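# Place three plates flat in the gray tray

## Task

Get all three plates into the gray tray so each one rests flat on the tray's bottom; a plate that stays in position only because the robot is still holding or pressing it does not count.

## Robot and tools

Robot: one six-joint arm (xarm6 type) with a suction cup instead of a gripper. There is one arm, so every motion argument describes that single arm. The controlled point is the cup point: the centre of the cup's rim when nothing touches it. The cup points along the cup point's own +z axis. About 7 cm behind the rim the tool widens, with its body and wrist camera sticking out up to about 8 cm sideways, so keep that clearance from trays and plates.

Frame: all poses are in the scene frame. Its origin lies on the table surface under the arm base, +z is up, and +y lies to the left when facing along +x. Positions are in metres; orientations are quaternions written w first (qw, qx, qy, qz). The base may sit slightly tilted, and the reported cup position gets less accurate far from the base.

A row is always 8 numbers: x, y, z, qw, qx, qy, qz, suction. The first seven are an absolute target pose for the cup point, not an offset. The eighth is the vacuum request from -1 to 1: 1 means full vacuum (about 55 kPa under ambient), a fraction asks for that share, and 0.05 or less switches it off. The setting persists until changed. Always repeat the desired quaternion in every row rather than copying a possibly drifted one from the last result.

Tools:
- execute_actions(actions): a list of actions run in sequence. Each action is a list of up to 15 rows, one row per 1/30 s step; if fewer than 15, the last row is held for the remaining steps. An action is rejected if its target lies more than 0.6 m from the cup point's current position along any of the cup point's axes. If any action is malformed, or the first one fails that distance test against the latest reported state, nothing runs. An empty list just returns state and images.
- move(target, speed, blocking): drives the cup point in a straight line to one absolute pose given as a single 8-number row. speed is the path's top speed in m/s, 0.002 to 0.5 (default 0.25); rotation is capped at twice that in rad/s. Paths last 0.5 to 10 s, and a path longer than 10 s stops early. The suction value is applied at the start. The path ignores obstacles, and the real cup point can lag, deviate and overshoot the speed, notably with the arm stretched out. Faster contact means a harder hit; aiming further beyond a contact means a stronger press. With blocking=false the result comes back after 0.5 s while motion continues; then use wait or stop before sending other motion.
- wait(seconds): 0 to 10 s, the arm keeps its last command; it returns early if a running move finishes.
- stop(): brakes a running move; braking needs some distance. Suction is unaffected.
- zoom_image(camera, region): enlarged crop of the latest cam_wrist image; region is [x0, y0, x1, y1] in pixels (origin top-left, image 504x504), at most 504 by 504.
- read_manual(section): licence texts only; no motion.
- finished_scene(scene): pass the current scene's number to end it; irreversible. The goal must already hold and remain stable.

Motion details: each control step, the commanded pose is limited to within 70 mm and 16 degrees of the measured pose, so distant targets need several actions; after an action the arm stops at the last limited pose. Position takes priority over orientation if both cannot be met. The elbow cannot fully straighten. Joint ranges (rad): waist -6.283 to 6.283, shoulder -2.059 to 2.094, elbow -3.927 to 0.192, forearm roll -6.283 to 6.283, wrist pitch -1.693 to 3.142, wrist roll -6.283 to 6.283.

Reading results: the state line gives cup point position, quaternion and velocities. "Hand target" is where the controller is currently steering. "pose unreachable" means the clearance check (which treats any mount under the base as arm) altered or blocked the command. A move adds a "move:" line: done means stopped near the target; other endings include off_target, moving, held (a check blocked the final step) or fault; limits=paced means the pose was clipped, limits=held means some steps were blocked, after which the arm may suddenly go faster than speed. The distance to target is also reported. suction_measured shows achieved vacuum; part_present turns 1 at 0.50 and back to 0 below 0.45.

Picking: switch suction on and press the 29 mm rim fully onto a smooth flat area of a plate, away from edges, holes or seams. A good seal reads up to 0.15 under the command (it may dip 0.04 as the pump cycles); near 0 means no seal. Under vacuum the cup shortens, so a held plate sits up to about 10 mm nearer the tool. Vacuum alone can lift a plate. To release, set the plate down onto the tray floor, then turn suction off; the cup may still touch until the tool has moved 15 mm away. If the cup seals to the table it pins the tool; switch suction off.

Things to avoid: knocking or dropping anything off the table (this ends the scene), dropping or slamming plates, fast or hard contacts. If contact torque reaches a joint's limit (waist and shoulder 45.5, elbow and forearm roll 27.3, wrist pitch and wrist roll 18.2 N m), the arm backs off, halts 10 s and drops the rest of the call. Holding loads heats motors: a MOTOR HOT line appears from 65 °C, and at 80 °C an OVER-TEMPERATURE FAULT brakes the arm until cool. Loose objects may occasionally be nudged by outside pushes, so recheck plates before finishing. The robot holds its last command while you think.

Each tool is called after "Call:" by a JSON object that holds its "method" and its "body", one argument or row to a line.

## Session

Call:
{"method": "execute_actions", "body": {
  "actions": []
}}

Scene clock: 0.00 s.
end_effector_position=(+0.4004, +0.0094, +0.3275) suction_measured=0.00 part_present=0 end_effector_quat_wxyz=(+0.002, -0.012, +1.000, -0.001) end_effector_velocity=(+0.000, +0.000, +0.000) end_effector_angular_velocity=(-0.000, -0.002, +0.000)
Joint positions: [-0.003 -0.267 -0.929 -0.     1.193  2.356]
Joint velocities: [ 0.001 -0.     0.    -0.    -0.002  0.   ]
Hand target: +0.400, +0.009, +0.328; +0.002, -0.012, +1.000, -0.001

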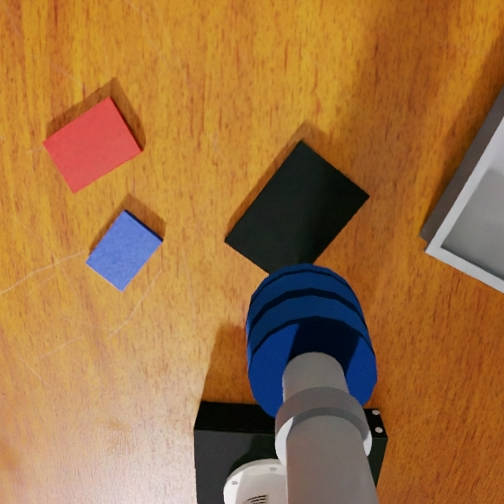

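Call:
{"method": "move", "body": {
  "target": [0.40,-0.15,0.40,0,0,1,0,0]
}}

Call:
{"method": "move", "body": {
  "target": [0.347,-0.032,0.12,0,0,1,0,0]
}}

Scene clock: 7.50 s.
end_effector_position=(+0.3992, -0.1498, +0.3999) suction_measured=0.00 part_present=0 end_effector_quat_wxyz=(-0.000, -0.000, +1.000, -0.001) end_effector_velocity=(+0.001, -0.003, +0.001) end_effector_angular_velocity=(+0.001, +0.000, -0.002)
Joint positions: [-0.386 -0.187 -1.213  0.     1.4    1.996]
Joint velocities: [-0.005  0.007 -0.011  0.001  0.004 -0.004]
Hand target: +0.399, -0.150, +0.400; -0.000, +0.000, +1.000, -0.001
Off the commanded pose: 0.001 m, 0 deg.
move: done

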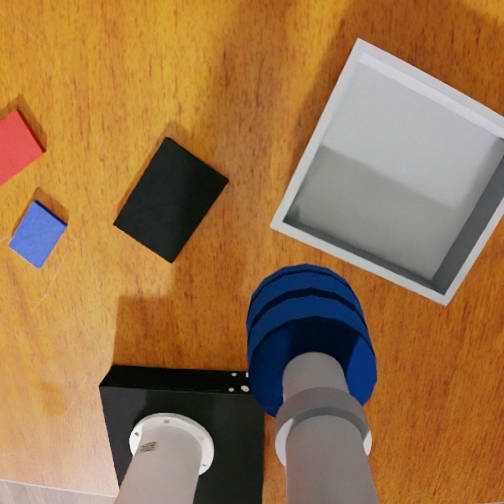

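Scene clock: 9.47 s.
end_effector_position=(+0.3482, -0.0318, +0.1201) suction_measured=0.00 part_present=0 end_effector_quat_wxyz=(+0.000, -0.000, +1.000, +0.001) end_effector_velocity=(+0.001, +0.000, -0.002) end_effector_angular_velocity=(-0.001, -0.001, +0.000)
Joint positions: [-0.118 -0.059 -0.459  0.005  0.517  2.259]
Joint velocities: [ 0.002  0.007 -0.    -0.002 -0.007  0.003]
Hand target: +0.348, -0.032, +0.120; +0.000, -0.000, +1.000, +0.001
Off the commanded pose: 0.001 m, 0 deg.
move: done

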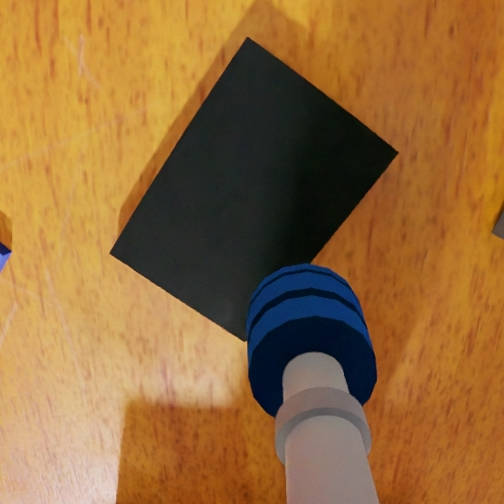

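Call:
{"method": "move", "body": {
  "target": [0.348,-0.015,0.04,0,0,1,0,0],
  "speed": 0.15
}}

Scene clock: 15.97 s.
end_effector_position=(+0.3483, -0.0150, +0.0403) suction_measured=0.00 part_present=0 end_effector_quat_wxyz=(+0.000, -0.000, +1.000, +0.000) end_effector_velocity=(+0.000, +0.000, -0.003) end_effector_angular_velocity=(-0.000, +0.000, -0.001)
Joint positions: [-0.068  0.237 -0.467  0.008  0.23   2.306]
Joint velocities: [ 0.001  0.014 -0.004 -0.001 -0.01   0.003]
Hand target: +0.348, -0.015, +0.040; +0.000, -0.000, +1.000, +0.000
Off the commanded pose: 0.000 m, 0 deg.
move: done

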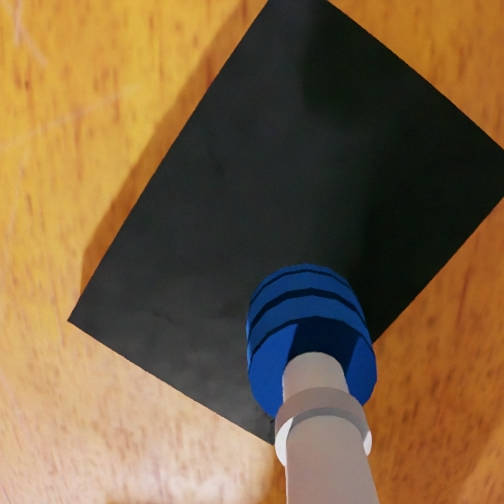

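Call:
{"method": "move", "body": {
  "target": [0.352,-0.011,0.004,0,0,1,0,1],
  "speed": 0.04
}}

Scene clock: 40.80 s.
end_effector_position=(+0.3520, -0.0110, +0.0042) suction_measured=0.62 part_present=1 end_effector_quat_wxyz=(-0.000, -0.000, +1.000, +0.000) end_effector_velocity=(+0.001, +0.000, -0.002) end_effector_angular_velocity=(-0.000, -0.003, +0.000)
Joint positions: [-0.055  0.39  -0.512  0.012  0.121  2.315]
Joint velocities: [ 0.     0.01  -0.005  0.    -0.008 -0.   ]
Hand target: +0.352, -0.011, +0.004; +0.000, -0.000, +1.000, +0.000
Off the commanded pose: 0.000 m, 0 deg.
move: done

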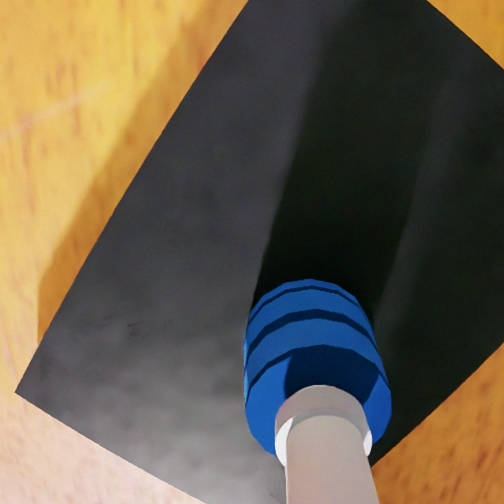

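Call:
{"method": "move", "body": {
  "target": [0.352,-0.011,0.11,0,0,1,0,1],
  "speed": 0.15
}}

Call:
{"method": "move", "body": {
  "target": [0.386,-0.261,0.11,0,-0.096,0.995,0,1],
  "speed": 0.2
}}

Call:
{"method": "move", "body": {
  "target": [0.386,-0.261,0.06,0,-0.096,0.995,0,1],
  "speed": 0.08
}}

Scene clock: 50.23 s.
end_effector_position=(+0.3517, -0.0110, +0.1096) suction_measured=0.99 part_present=1 end_effector_quat_wxyz=(-0.000, +0.000, +1.000, -0.000) end_effector_velocity=(+0.001, -0.000, +0.003) end_effector_angular_velocity=(+0.000, -0.003, +0.001)
Joint positions: [-0.058 -0.017 -0.464  0.003  0.481  2.322]
Joint velocities: [-0.    -0.011 -0.001  0.     0.008 -0.001]
Hand target: +0.352, -0.011, +0.110; -0.000, +0.000, +1.000, -0.000
Off the commanded pose: 0.000 m, 0 deg.
move: done

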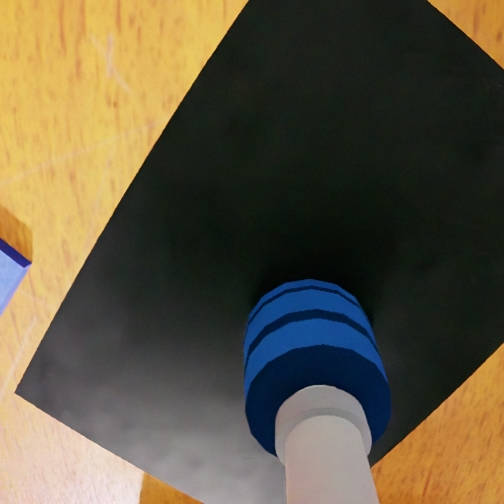

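Scene clock: 52.13 s.
end_effector_position=(+0.3849, -0.2613, +0.1103) suction_measured=0.99 part_present=1 end_effector_quat_wxyz=(-0.000, -0.096, +0.995, -0.001) end_effector_velocity=(+0.002, -0.002, -0.000) end_effector_angular_velocity=(+0.003, -0.000, +0.003)
Joint positions: [-0.622  0.289 -0.887 -0.001  0.597  1.569]
Joint velocities: [-0.002  0.007 -0.011  0.004  0.005 -0.009]
Hand target: +0.385, -0.262, +0.110; -0.000, -0.096, +0.995, -0.001
Off the commanded pose: 0.001 m, 0 deg.
move: done

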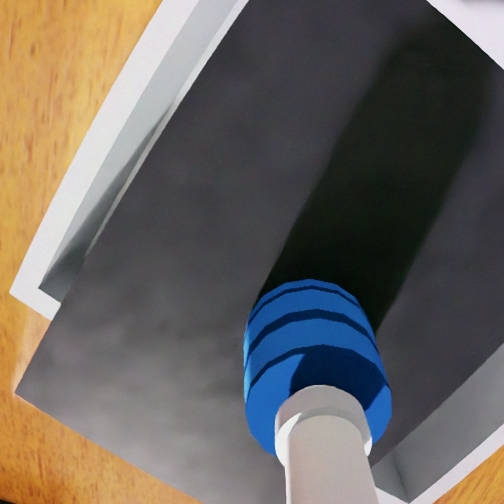

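Scene clock: 53.23 s.
end_effector_position=(+0.3862, -0.2611, +0.0604) suction_measured=0.99 part_present=1 end_effector_quat_wxyz=(+0.000, -0.096, +0.995, -0.000) end_effector_velocity=(+0.000, -0.000, -0.002) end_effector_angular_velocity=(+0.000, -0.000, -0.001)
Joint positions: [-0.621  0.422 -0.894  0.003  0.473  1.566]
Joint velocities: [ 0.     0.006 -0.002  0.001 -0.004  0.001]
Hand target: +0.386, -0.261, +0.060; +0.000, -0.096, +0.995, +0.000
Off the commanded pose: 0.000 m, 0 deg.
move: done

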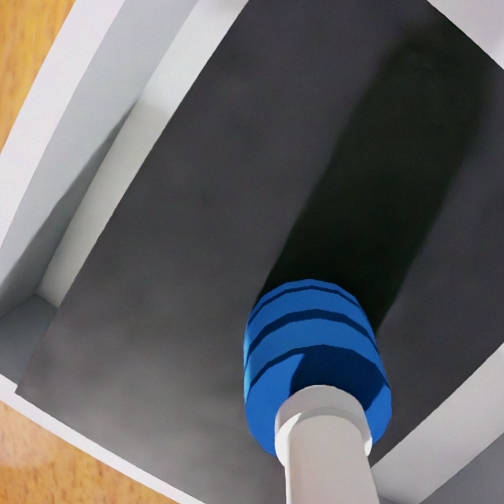

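Call:
{"method": "move", "body": {
  "target": [0.419,-0.248,0.06,0,-0.096,0.995,0,1],
  "speed": 0.08
}}

Call:
{"method": "move", "body": {
  "target": [0.419,-0.248,0.025,0,-0.096,0.995,0,1],
  "speed": 0.04
}}

Scene clock: 57.30 s.
end_effector_position=(+0.4188, -0.2481, +0.0600) suction_measured=0.99 part_present=1 end_effector_quat_wxyz=(+0.000, -0.096, +0.995, +0.000) end_effector_velocity=(+0.002, -0.000, +0.001) end_effector_angular_velocity=(-0.002, -0.002, +0.000)
Joint positions: [-0.561  0.471 -0.978  0.003  0.508  1.626]
Joint velocities: [ 0.002  0.003 -0.007 -0.001  0.001  0.003]
Hand target: +0.419, -0.248, +0.060; +0.000, -0.096, +0.995, +0.000
Off the commanded pose: 0.000 m, 0 deg.
move: done

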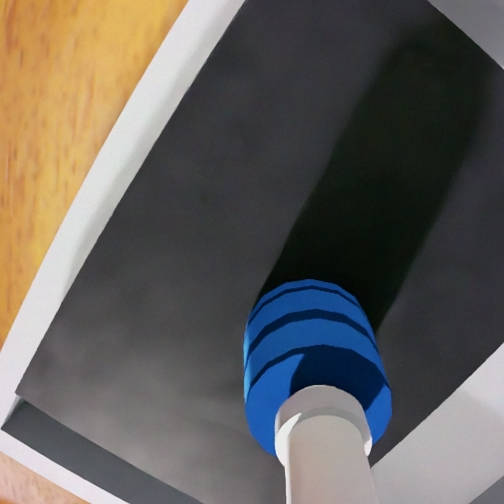

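Scene clock: 58.57 s.
end_effector_position=(+0.4191, -0.2481, +0.0253) suction_measured=0.99 part_present=1 end_effector_quat_wxyz=(+0.000, -0.096, +0.995, -0.000) end_effector_velocity=(+0.000, -0.001, -0.002) end_effector_angular_velocity=(-0.001, -0.001, +0.001)
Joint positions: [-0.561  0.565 -0.996  0.003  0.432  1.626]
Joint velocities: [-0.001  0.007 -0.002 -0.    -0.005 -0.001]
Hand target: +0.419, -0.248, +0.025; +0.000, -0.096, +0.995, +0.000
Off the commanded pose: 0.000 m, 0 deg.
move: done

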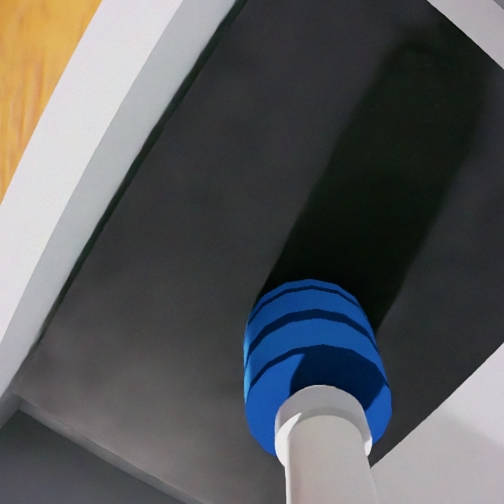

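Fits, close to the wall. Lower.

Call:
{"method": "move", "body": {
  "target": [0.418,-0.250,0.009,0,-0.096,0.995,0,1],
  "speed": 0.03
}}

Call:
{"method": "execute_actions", "body": {
  "actions": [
    [[0.418,-0.250,0.009,0,-0.096,0.995,0,0]]
  ]
}}

Call:
{"method": "move", "body": {
  "target": [0.43,-0.29,0.25,0,0,1,0,0],
  "speed": 0.2
}}

Call:
{"method": "move", "body": {
  "target": [0.40,0.16,0.2,0,0,1,0,0],
  "speed": 0.35
}}

Scene clock: 64.10 s.
end_effector_position=(+0.4181, -0.2500, +0.0093) suction_measured=0.99 part_present=1 end_effector_quat_wxyz=(+0.000, -0.096, +0.995, -0.000) end_effector_velocity=(+0.001, -0.000, -0.002) end_effector_angular_velocity=(-0.001, -0.001, +0.002)
Joint positions: [-0.565  0.61  -1.009  0.003  0.399  1.622]
Joint velocities: [ 0.     0.005 -0.003 -0.    -0.004 -0.001]
Hand target: +0.418, -0.250, +0.009; -0.000, -0.096, +0.995, +0.000
Off the commanded pose: 0.000 m, 0 deg.
move: done

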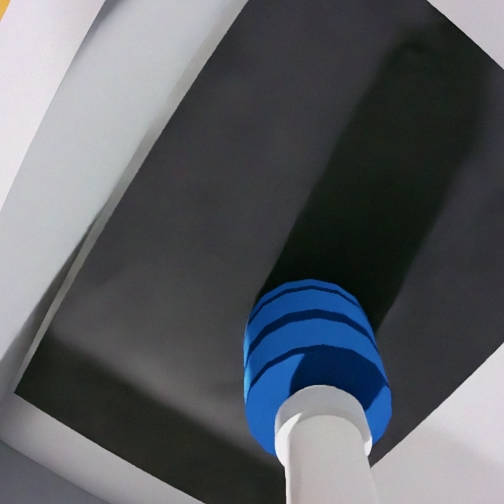

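Scene clock: 64.60 s.
end_effector_position=(+0.4185, -0.2503, +0.0094) suction_measured=0.00 part_present=0 end_effector_quat_wxyz=(+0.001, -0.096, +0.995, -0.000) end_effector_velocity=(-0.001, -0.000, -0.001) end_effector_angular_velocity=(+0.001, +0.002, -0.001)
Joint positions: [-0.565  0.61  -1.009  0.003  0.398  1.622]
Joint velocities: [-0.001  0.001  0.001 -0.001  0.    -0.   ]
Hand target: +0.418, -0.250, +0.009; +0.000, -0.096, +0.995, -0.000
Off the commanded pose: 0.001 m, 0 deg.

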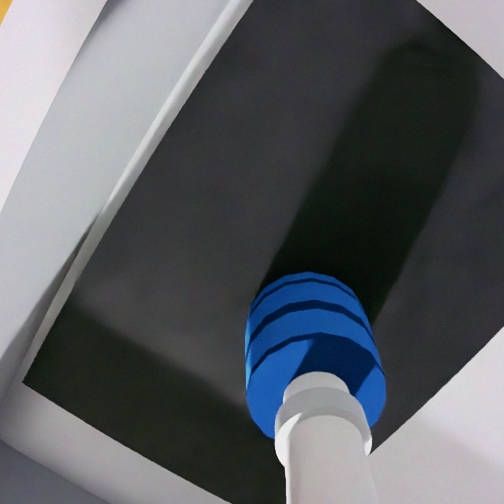

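Scene clock: 66.47 s.
end_effector_position=(+0.4293, -0.2897, +0.2497) suction_measured=0.00 part_present=0 end_effector_quat_wxyz=(-0.000, +0.000, +1.000, -0.000) end_effector_velocity=(+0.000, -0.001, +0.004) end_effector_angular_velocity=(-0.002, -0.001, -0.000)
Joint positions: [-0.621  0.2   -1.227  0.001  1.028  1.761]
Joint velocities: [-0.001 -0.003 -0.007 -0.001  0.008  0.   ]
Hand target: +0.429, -0.290, +0.250; -0.000, +0.000, +1.000, -0.000
Off the commanded pose: 0.001 m, 0 deg.
move: done

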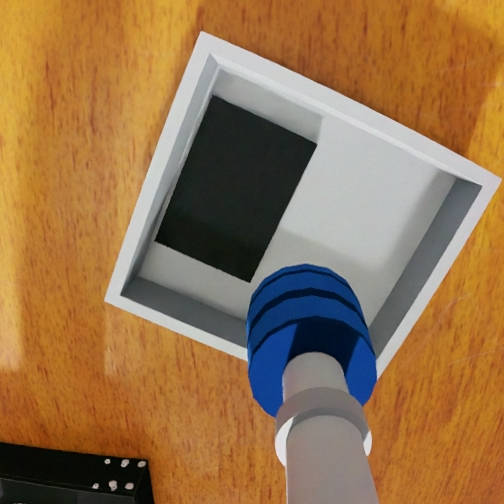

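Scene clock: 68.60 s.
end_effector_position=(+0.4017, +0.1604, +0.1999) suction_measured=0.00 part_present=0 end_effector_quat_wxyz=(+0.000, +0.000, +1.000, +0.002) end_effector_velocity=(+0.000, +0.003, -0.001) end_effector_angular_velocity=(-0.003, +0.002, +0.002)
Joint positions: [ 0.352 -0.004 -0.817  0.006  0.818  2.73 ]
Joint velocities: [ 0.006  0.008 -0.007 -0.003  0.002  0.006]
Hand target: +0.402, +0.161, +0.200; +0.000, -0.000, +1.000, +0.002
Off the commanded pose: 0.002 m, 0 deg.
move: done; limits=paced

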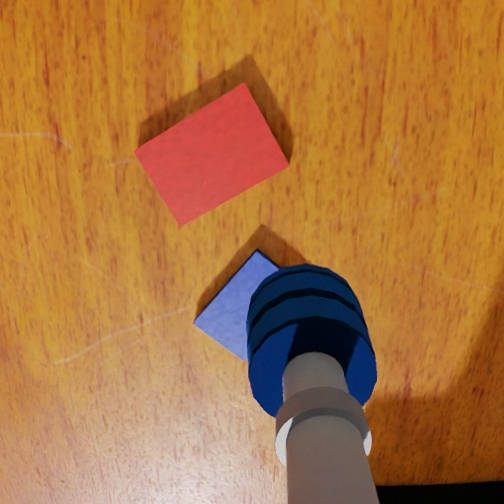

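Call:
{"method": "move", "body": {
  "target": [0.422,0.211,0.045,0,0,1,0,0],
  "speed": 0.2
}}

Scene clock: 76.13 s.
end_effector_position=(+0.4224, +0.2111, +0.0454) suction_measured=0.00 part_present=0 end_effector_quat_wxyz=(+0.000, -0.000, +1.000, +0.000) end_effector_velocity=(+0.000, +0.001, -0.003) end_effector_angular_velocity=(-0.001, +0.001, +0.002)
Joint positions: [ 0.437  0.475 -0.923  0.004  0.447  2.816]
Joint velocities: [ 0.002  0.01  -0.006 -0.001 -0.002  0.001]
Hand target: +0.422, +0.211, +0.045; -0.000, -0.000, +1.000, +0.000
Off the commanded pose: 0.001 m, 0 deg.
move: done

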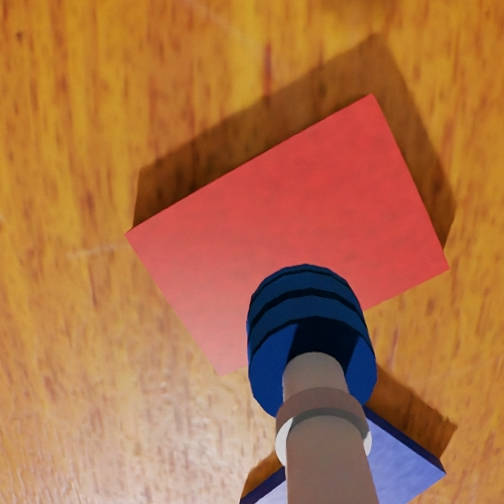

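Call:
{"method": "move", "body": {
  "target": [0.425,0.214,0.013,0,0,1,0,1],
  "speed": 0.03
}}

Scene clock: 80.00 s.
end_effector_position=(+0.4251, +0.2140, +0.0133) suction_measured=0.00 part_present=0 end_effector_quat_wxyz=(+0.000, -0.000, +1.000, +0.000) end_effector_velocity=(+0.001, +0.000, -0.002) end_effector_angular_velocity=(+0.001, -0.002, -0.001)
Joint positions: [ 0.44   0.574 -0.958  0.003  0.384  2.82 ]
Joint velocities: [-0.     0.008 -0.004  0.001 -0.006  0.   ]
Hand target: +0.425, +0.214, +0.013; -0.000, -0.000, +1.000, +0.000
Off the commanded pose: 0.000 m, 0 deg.
move: done

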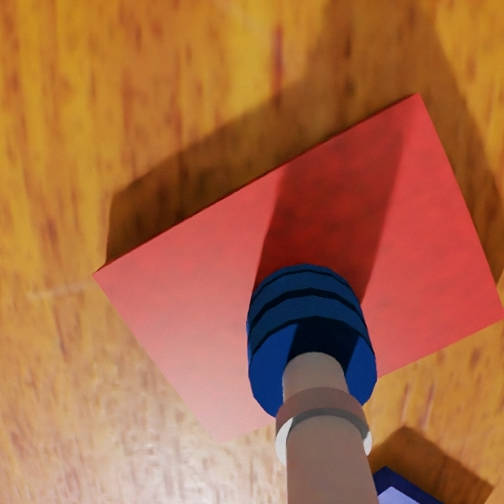

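Call:
{"method": "move", "body": {
  "target": [0.425,0.214,0.006,0,0,1,0,1],
  "speed": 0.02
}}

Call:
{"method": "wait", "body": {
  "seconds": 0.5
}}

Call:
{"method": "move", "body": {
  "target": [0.425,0.214,0.10,0,0,1,0,1],
  "speed": 0.15
}}

Call:
{"method": "move", "body": {
  "target": [0.414,-0.357,0.10,0,0.485,0.875,0,1],
  "speed": 0.3
}}

Call:
{"method": "move", "body": {
  "target": [0.414,-0.357,0.055,0,0.485,0.875,0,1],
  "speed": 0.08
}}

Scene clock: 84.97 s.
end_effector_position=(+0.4250, +0.2140, +0.0063) suction_measured=0.80 part_present=1 end_effector_quat_wxyz=(-0.000, -0.000, +1.000, -0.000) end_effector_velocity=(+0.001, +0.001, -0.000) end_effector_angular_velocity=(+0.002, -0.004, -0.000)
Joint positions: [ 0.44   0.594 -0.964  0.003  0.369  2.82 ]
Joint velocities: [ 0.001  0.004 -0.003  0.001 -0.005 -0.   ]
Hand target: +0.425, +0.214, +0.006; -0.000, -0.000, +1.000, +0.000
Off the commanded pose: 0.000 m, 0 deg.
move: done

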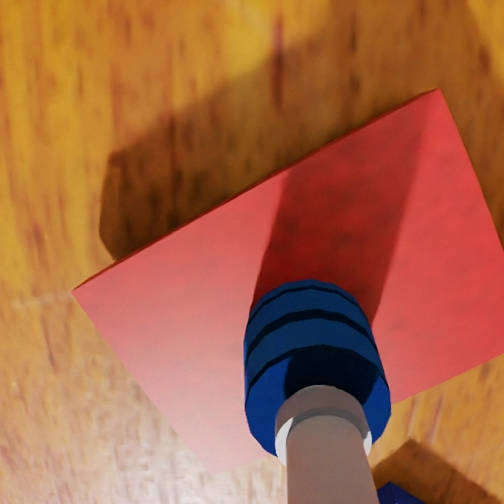

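Scene clock: 85.47 s.
end_effector_position=(+0.4250, +0.2140, +0.0060) suction_measured=0.98 part_present=1 end_effector_quat_wxyz=(+0.000, -0.000, +1.000, +0.000) end_effector_velocity=(+0.000, +0.001, +0.000) end_effector_angular_velocity=(+0.001, -0.002, +0.000)
Joint positions: [ 0.44   0.595 -0.964  0.003  0.369  2.82 ]
Joint velocities: [ 0.001 -0.001 -0.     0.    -0.001  0.   ]
Hand target: +0.425, +0.214, +0.006; -0.000, -0.000, +1.000, +0.000
Off the commanded pose: 0.000 m, 0 deg.
wait: 0.50 s; at rest by 0.17 s

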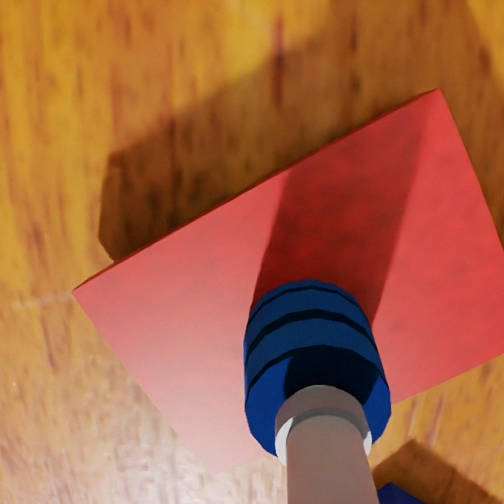

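Scene clock: 86.67 s.
end_effector_position=(+0.4247, +0.2138, +0.0995) suction_measured=0.99 part_present=1 end_effector_quat_wxyz=(-0.000, +0.000, +1.000, -0.000) end_effector_velocity=(+0.000, +0.002, +0.004) end_effector_angular_velocity=(+0.001, -0.003, +0.002)
Joint positions: [ 0.44   0.34  -0.926  0.002  0.586  2.821]
Joint velocities: [ 0.003 -0.008 -0.001 -0.     0.005  0.001]
Hand target: +0.425, +0.214, +0.100; +0.000, +0.000, +1.000, -0.000
Off the commanded pose: 0.001 m, 0 deg.
move: done

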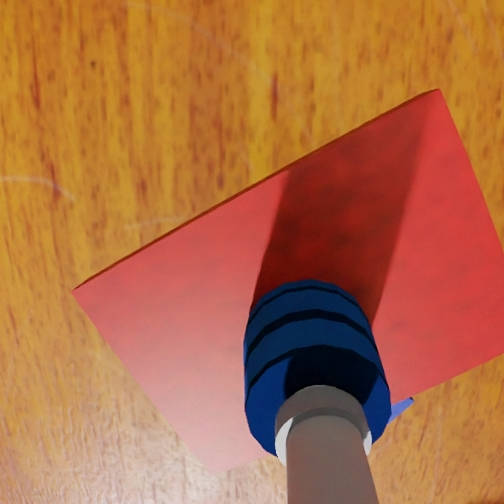

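Scene clock: 89.30 s.
end_effector_position=(+0.4119, -0.3577, +0.1002) suction_measured=0.99 part_present=1 end_effector_quat_wxyz=(+0.001, +0.485, +0.875, -0.002) end_effector_velocity=(+0.000, -0.003, +0.000) end_effector_angular_velocity=(+0.001, +0.002, -0.004)
Joint positions: [-0.741  0.526 -1.227 -0.003  0.7    2.656]
Joint velocities: [-0.004  0.006 -0.012 -0.001  0.007  0.   ]
Hand target: +0.412, -0.358, +0.100; +0.001, +0.485, +0.875, -0.002
Off the commanded pose: 0.002 m, 0 deg.
move: done

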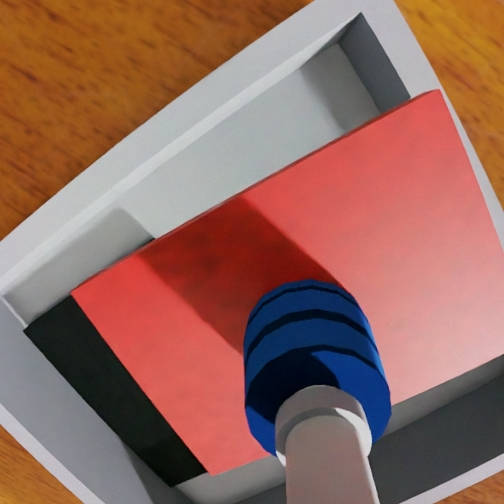

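Scene clock: 90.33 s.
end_effector_position=(+0.4142, -0.3571, +0.0554) suction_measured=0.99 part_present=1 end_effector_quat_wxyz=(+0.000, +0.485, +0.875, -0.000) end_effector_velocity=(-0.000, +0.000, -0.002) end_effector_angular_velocity=(+0.001, +0.001, +0.001)
Joint positions: [-0.738  0.629 -1.241  0.002  0.613  2.655]
Joint velocities: [-0.     0.006 -0.002 -0.    -0.003 -0.   ]
Hand target: +0.414, -0.357, +0.055; +0.000, +0.485, +0.875, +0.000
Off the commanded pose: 0.000 m, 0 deg.
move: done

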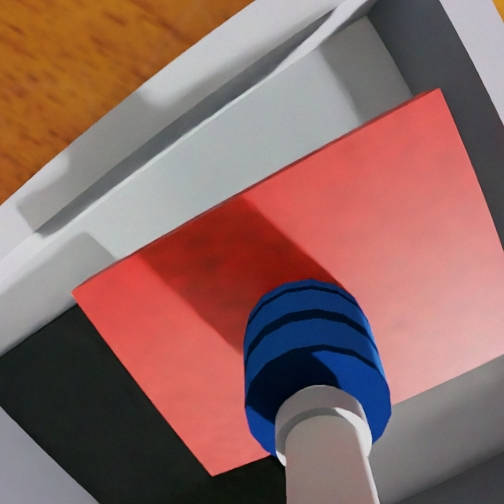

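Call:
{"method": "move", "body": {
  "target": [0.421,-0.360,0.028,0,0.446,0.895,0,1],
  "speed": 0.05
}}

Scene clock: 94.30 s.
end_effector_position=(+0.4210, -0.3601, +0.0283) suction_measured=0.99 part_present=1 end_effector_quat_wxyz=(+0.000, +0.446, +0.895, -0.000) end_effector_velocity=(+0.001, +0.001, -0.002) end_effector_angular_velocity=(+0.001, +0.000, +0.010)
Joint positions: [-0.734  0.711 -1.288  0.002  0.578  2.572]
Joint velocities: [ 0.003  0.008 -0.006  0.001 -0.001 -0.008]
Hand target: +0.421, -0.360, +0.028; +0.000, +0.446, +0.895, +0.000
Off the commanded pose: 0.000 m, 0 deg.
move: done

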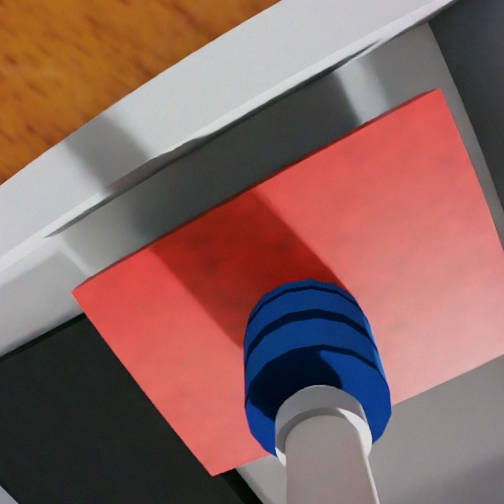

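More room on the right; shift +v 8mm.

Call:
{"method": "move", "body": {
  "target": [0.418,-0.367,0.019,0,0.446,0.895,0,1],
  "speed": 0.03
}}

Scene clock: 97.97 s.
end_effector_position=(+0.4181, -0.3669, +0.0192) suction_measured=0.99 part_present=1 end_effector_quat_wxyz=(+0.000, +0.446, +0.895, -0.000) end_effector_velocity=(-0.000, -0.002, -0.001) end_effector_angular_velocity=(-0.002, -0.002, -0.001)
Joint positions: [-0.746  0.739 -1.305  0.002  0.567  2.559]
Joint velocities: [-0.004  0.004 -0.005  0.001 -0.002 -0.003]
Hand target: +0.418, -0.367, +0.019; -0.000, +0.446, +0.895, -0.000
Off the commanded pose: 0.000 m, 0 deg.
move: done

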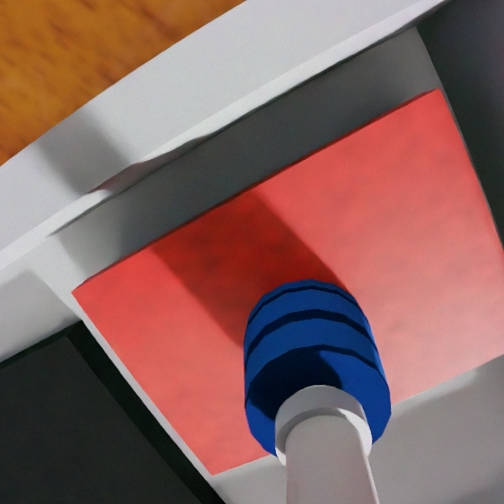

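Call:
{"method": "move", "body": {
  "target": [0.418,-0.367,0.008,0,0.446,0.895,0,1],
  "speed": 0.02
}}

Call:
{"method": "execute_actions", "body": {
  "actions": [
    [[0.418,-0.367,0.008,0,0.446,0.895,0,0]]
  ]
}}

Call:
{"method": "move", "body": {
  "target": [0.418,-0.367,0.10,0,0.446,0.895,0,0],
  "speed": 0.15
}}

Call:
{"method": "move", "body": {
  "target": [0.304,0.188,0.08,0,0,1,0,0],
  "speed": 0.35
}}

Scene clock: 106.60 s.
end_effector_position=(+0.4180, -0.3670, +0.0083) suction_measured=0.99 part_present=1 end_effector_quat_wxyz=(-0.000, +0.446, +0.895, +0.000) end_effector_velocity=(+0.001, -0.001, -0.002) end_effector_angular_velocity=(-0.002, -0.003, -0.001)
Joint positions: [-0.747  0.767 -1.314  0.002  0.549  2.558]
Joint velocities: [-0.001  0.006 -0.004  0.001 -0.006 -0.001]
Hand target: +0.418, -0.367, +0.008; +0.000, +0.446, +0.895, +0.000
Off the commanded pose: 0.000 m, 0 deg.
move: done

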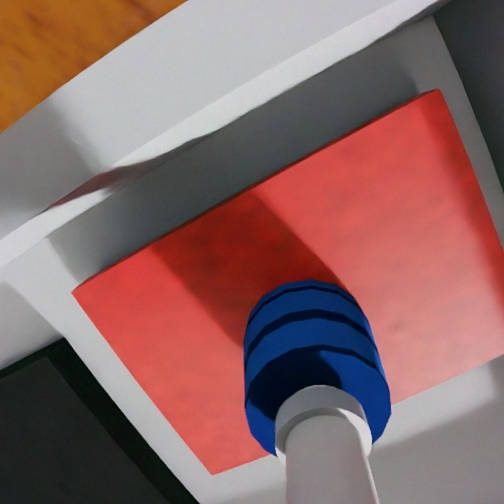

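Scene clock: 107.10 s.
end_effector_position=(+0.4184, -0.3673, +0.0085) suction_measured=0.00 part_present=0 end_effector_quat_wxyz=(+0.001, +0.446, +0.895, -0.000) end_effector_velocity=(-0.001, +0.001, -0.002) end_effector_angular_velocity=(+0.002, +0.002, +0.000)
Joint positions: [-0.747  0.767 -1.315  0.002  0.548  2.558]
Joint velocities: [ 0.001  0.003  0.001  0.    -0.001  0.   ]
Hand target: +0.418, -0.367, +0.008; +0.000, +0.446, +0.895, +0.000
Off the commanded pose: 0.001 m, 0 deg.

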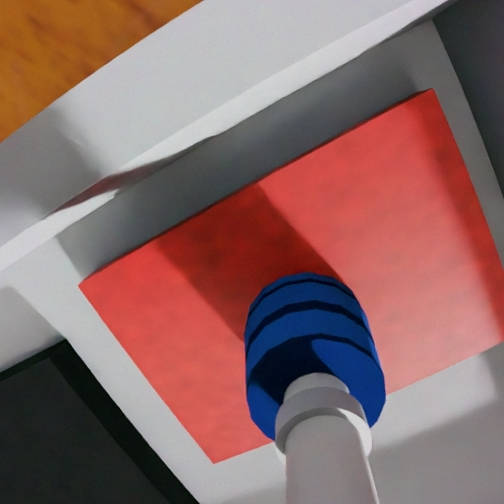

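Scene clock: 108.30 s.
end_effector_position=(+0.4177, -0.3668, +0.0995) suction_measured=0.00 part_present=0 end_effector_quat_wxyz=(-0.000, +0.446, +0.895, +0.000) end_effector_velocity=(+0.001, -0.001, +0.003) end_effector_angular_velocity=(-0.003, -0.003, +0.001)
Joint positions: [-0.747  0.557 -1.279  0.002  0.723  2.559]
Joint velocities: [-0.    -0.006 -0.001  0.     0.002 -0.001]
Hand target: +0.418, -0.367, +0.100; -0.000, +0.446, +0.895, -0.000
Off the commanded pose: 0.001 m, 0 deg.
move: done

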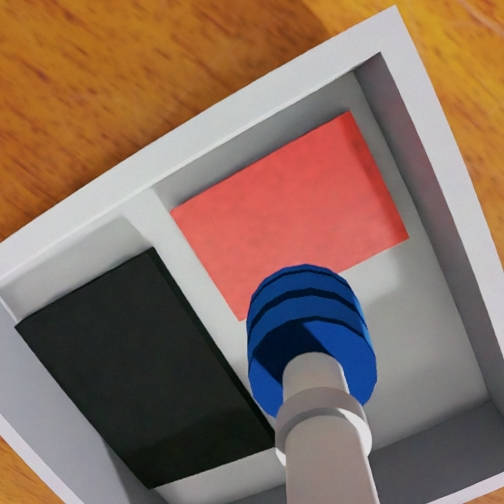

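Scene clock: 110.90 s.
end_effector_position=(+0.3060, +0.1892, +0.0797) suction_measured=0.00 part_present=0 end_effector_quat_wxyz=(+0.000, +0.000, +1.000, +0.002) end_effector_velocity=(+0.001, +0.002, -0.001) end_effector_angular_velocity=(-0.004, -0.002, -0.000)
Joint positions: [ 0.527  0.109 -0.488  0.013  0.376  2.898]
Joint velocities: [ 0.005  0.007 -0.007 -0.012  0.001  0.017]
Hand target: +0.306, +0.190, +0.080; +0.000, -0.000, +1.000, +0.002
Off the commanded pose: 0.002 m, 0 deg.
move: done; limits=paced

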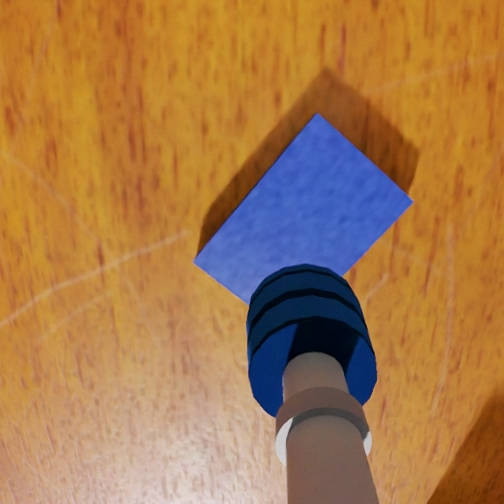

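Call:
{"method": "move", "body": {
  "target": [0.306,0.184,0.02,0,0,1,0,1],
  "speed": 0.1
}}

Call:
{"method": "move", "body": {
  "target": [0.306,0.184,0.006,0,0,1,0,1],
  "speed": 0.02
}}

Call:
{"method": "wait", "body": {
  "seconds": 0.5
}}

Call:
{"method": "move", "body": {
  "target": [0.306,0.184,0.10,0,0,1,0,1],
  "speed": 0.15
}}

Call:
{"method": "move", "body": {
  "target": [0.347,-0.336,0.10,0,0.595,0.804,0,1],
  "speed": 0.3
}}

Call:
{"method": "move", "body": {
  "target": [0.347,-0.336,0.05,0,0.595,0.804,0,1],
  "speed": 0.08
}}

Scene clock: 119.70 s.
end_effector_position=(+0.3061, +0.1841, +0.0203) suction_measured=0.00 part_present=0 end_effector_quat_wxyz=(+0.000, -0.000, +1.000, +0.000) end_effector_velocity=(-0.000, +0.000, -0.003) end_effector_angular_velocity=(-0.001, +0.002, +0.002)
Joint positions: [ 0.516  0.332 -0.512  0.007  0.179  2.892]
Joint velocities: [ 0.001  0.012 -0.004 -0.001 -0.006  0.001]
Hand target: +0.306, +0.184, +0.020; -0.000, -0.000, +1.000, +0.000
Off the commanded pose: 0.000 m, 0 deg.
move: done

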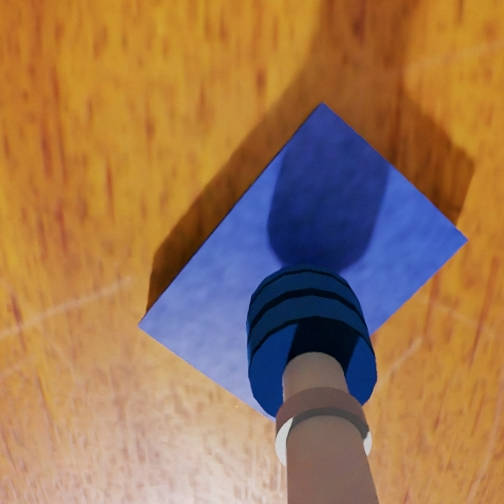

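Scene clock: 120.73 s.
end_effector_position=(+0.3060, +0.1840, +0.0062) suction_measured=0.62 part_present=1 end_effector_quat_wxyz=(+0.000, -0.000, +1.000, +0.000) end_effector_velocity=(+0.001, +0.001, -0.001) end_effector_angular_velocity=(+0.002, -0.003, -0.000)
Joint positions: [ 0.517  0.389 -0.526  0.008  0.136  2.891]
Joint velocities: [ 0.001  0.007 -0.003  0.    -0.007  0.001]
Hand target: +0.306, +0.184, +0.006; -0.000, -0.000, +1.000, +0.000
Off the commanded pose: 0.000 m, 0 deg.
move: done

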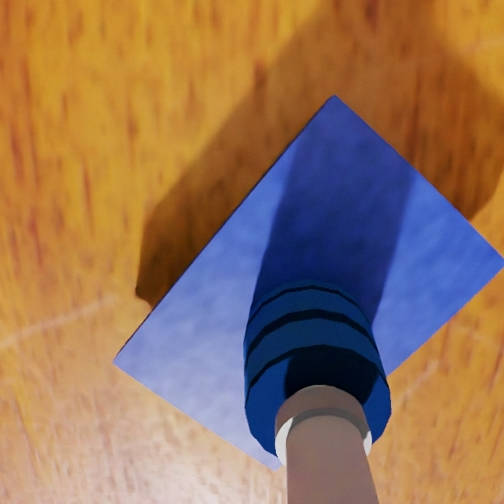

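Scene clock: 121.23 s.
end_effector_position=(+0.3060, +0.1840, +0.0060) suction_measured=0.95 part_present=1 end_effector_quat_wxyz=(+0.000, -0.000, +1.000, +0.000) end_effector_velocity=(-0.000, -0.001, -0.001) end_effector_angular_velocity=(-0.001, +0.002, -0.003)
Joint positions: [ 0.517  0.389 -0.526  0.008  0.136  2.891]
Joint velocities: [-0.002  0.001  0.     0.     0.001  0.   ]
Hand target: +0.306, +0.184, +0.006; -0.000, -0.000, +1.000, +0.000
Off the commanded pose: 0.000 m, 0 deg.
wait: 0.50 s; at rest by 0.17 s

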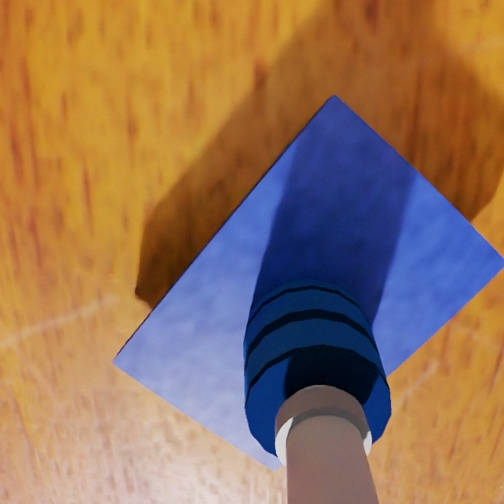

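Scene clock: 122.47 s.
end_effector_position=(+0.3058, +0.1838, +0.0996) suction_measured=0.99 part_present=1 end_effector_quat_wxyz=(-0.000, +0.000, +1.000, -0.000) end_effector_velocity=(-0.000, +0.000, +0.003) end_effector_angular_velocity=(-0.000, -0.000, +0.000)
Joint positions: [ 0.515  0.031 -0.479  0.002  0.448  2.895]
Joint velocities: [ 0.    -0.012 -0.    -0.     0.012  0.   ]
Hand target: +0.306, +0.184, +0.100; +0.000, +0.000, +1.000, -0.000
Off the commanded pose: 0.000 m, 0 deg.
move: done

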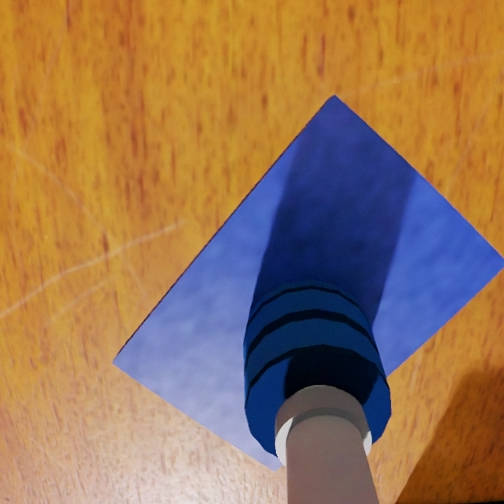

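Scene clock: 125.30 s.
end_effector_position=(+0.3450, -0.3370, +0.1003) suction_measured=0.99 part_present=1 end_effector_quat_wxyz=(+0.001, +0.595, +0.804, -0.002) end_effector_velocity=(+0.000, -0.002, -0.002) end_effector_angular_velocity=(+0.003, +0.003, -0.004)
Joint positions: [-0.799  0.358 -0.953 -0.004  0.594  2.86 ]
Joint velocities: [-0.002  0.011 -0.011 -0.001  0.005  0.002]
Hand target: +0.345, -0.337, +0.100; +0.001, +0.595, +0.804, -0.002
Off the commanded pose: 0.002 m, 0 deg.
move: done

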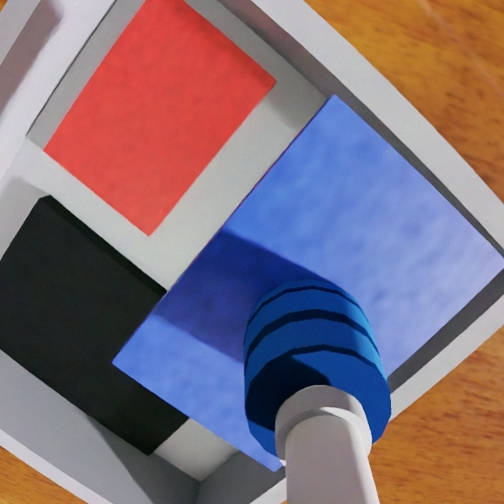

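Scene clock: 126.40 s.
end_effector_position=(+0.3471, -0.3361, +0.0504) suction_measured=0.99 part_present=1 end_effector_quat_wxyz=(+0.000, +0.595, +0.804, -0.000) end_effector_velocity=(-0.001, -0.000, -0.004) end_effector_angular_velocity=(+0.002, +0.002, +0.001)
Joint positions: [-0.796  0.488 -0.967  0.003  0.479  2.859]
Joint velocities: [-0.001  0.009 -0.002  0.    -0.004 -0.002]
Hand target: +0.347, -0.336, +0.050; +0.000, +0.595, +0.804, +0.000
Off the commanded pose: 0.000 m, 0 deg.
move: done

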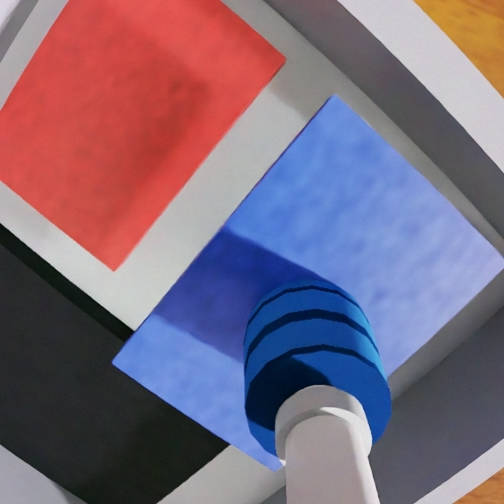

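Call:
{"method": "move", "body": {
  "target": [0.347,-0.336,0.006,0,0.595,0.804,0,1],
  "speed": 0.035
}}

Call:
{"method": "execute_actions", "body": {
  "actions": [
    [[0.347,-0.336,0.006,0,0.595,0.804,0,0]]
  ]
}}

Call:
{"method": "move", "body": {
  "target": [0.347,-0.336,0.15,0,0.595,0.804,0,0],
  "speed": 0.15
}}

Scene clock: 133.67 s.
end_effector_position=(+0.3471, -0.3361, +0.0063) suction_measured=0.99 part_present=1 end_effector_quat_wxyz=(+0.000, +0.595, +0.804, +0.000) end_effector_velocity=(+0.000, -0.000, -0.002) end_effector_angular_velocity=(+0.000, +0.000, +0.002)
Joint positions: [-0.795  0.611 -0.995  0.003  0.385  2.858]
Joint velocities: [ 0.     0.007 -0.003  0.    -0.003 -0.002]
Hand target: +0.347, -0.336, +0.006; +0.000, +0.595, +0.804, +0.000
Off the commanded pose: 0.000 m, 0 deg.
move: done

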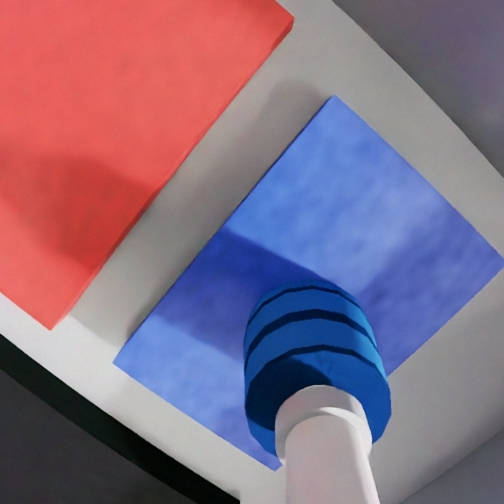

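Scene clock: 134.17 s.
end_effector_position=(+0.3474, -0.3364, +0.0064) suction_measured=0.00 part_present=0 end_effector_quat_wxyz=(+0.001, +0.595, +0.804, -0.000) end_effector_velocity=(-0.001, +0.001, -0.001) end_effector_angular_velocity=(+0.002, +0.002, +0.001)
Joint positions: [-0.795  0.611 -0.996  0.003  0.384  2.858]
Joint velocities: [-0.     0.002  0.001 -0.001 -0.    -0.   ]
Hand target: +0.347, -0.336, +0.006; +0.000, +0.595, +0.804, +0.000
Off the commanded pose: 0.001 m, 0 deg.

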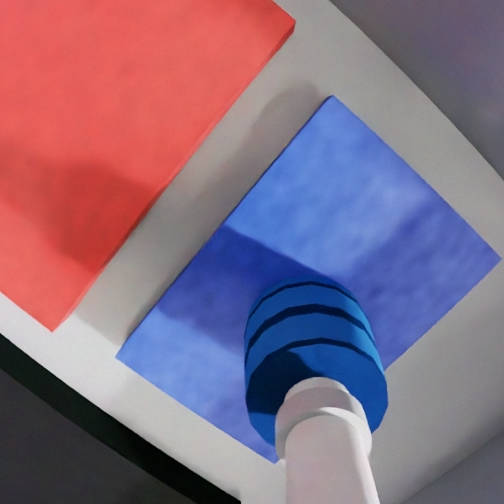

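Scene clock: 135.70 s.
end_effector_position=(+0.3467, -0.3357, +0.1496) suction_measured=0.00 part_present=0 end_effector_quat_wxyz=(-0.000, +0.595, +0.804, -0.000) end_effector_velocity=(+0.001, -0.000, +0.003) end_effector_angular_velocity=(-0.003, -0.003, +0.003)
Joint positions: [-0.796  0.25  -0.973  0.002  0.725  2.859]
Joint velocities: [ 0.002 -0.006 -0.002 -0.001  0.003 -0.001]
Hand target: +0.347, -0.336, +0.150; -0.000, +0.595, +0.804, -0.000
Off the commanded pose: 0.001 m, 0 deg.
move: done

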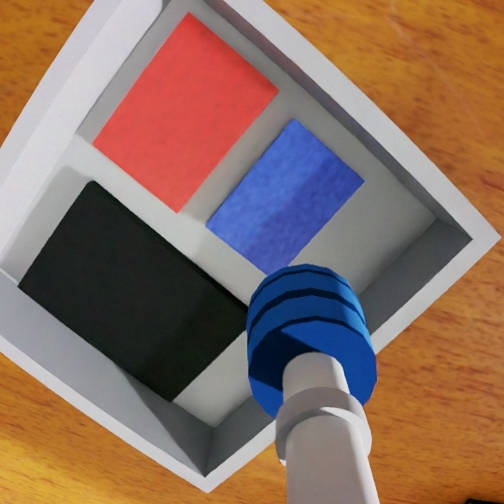

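Call:
{"method": "finished_scene", "body": {
  "scene": 1
}}

The scene is finished: the task was done.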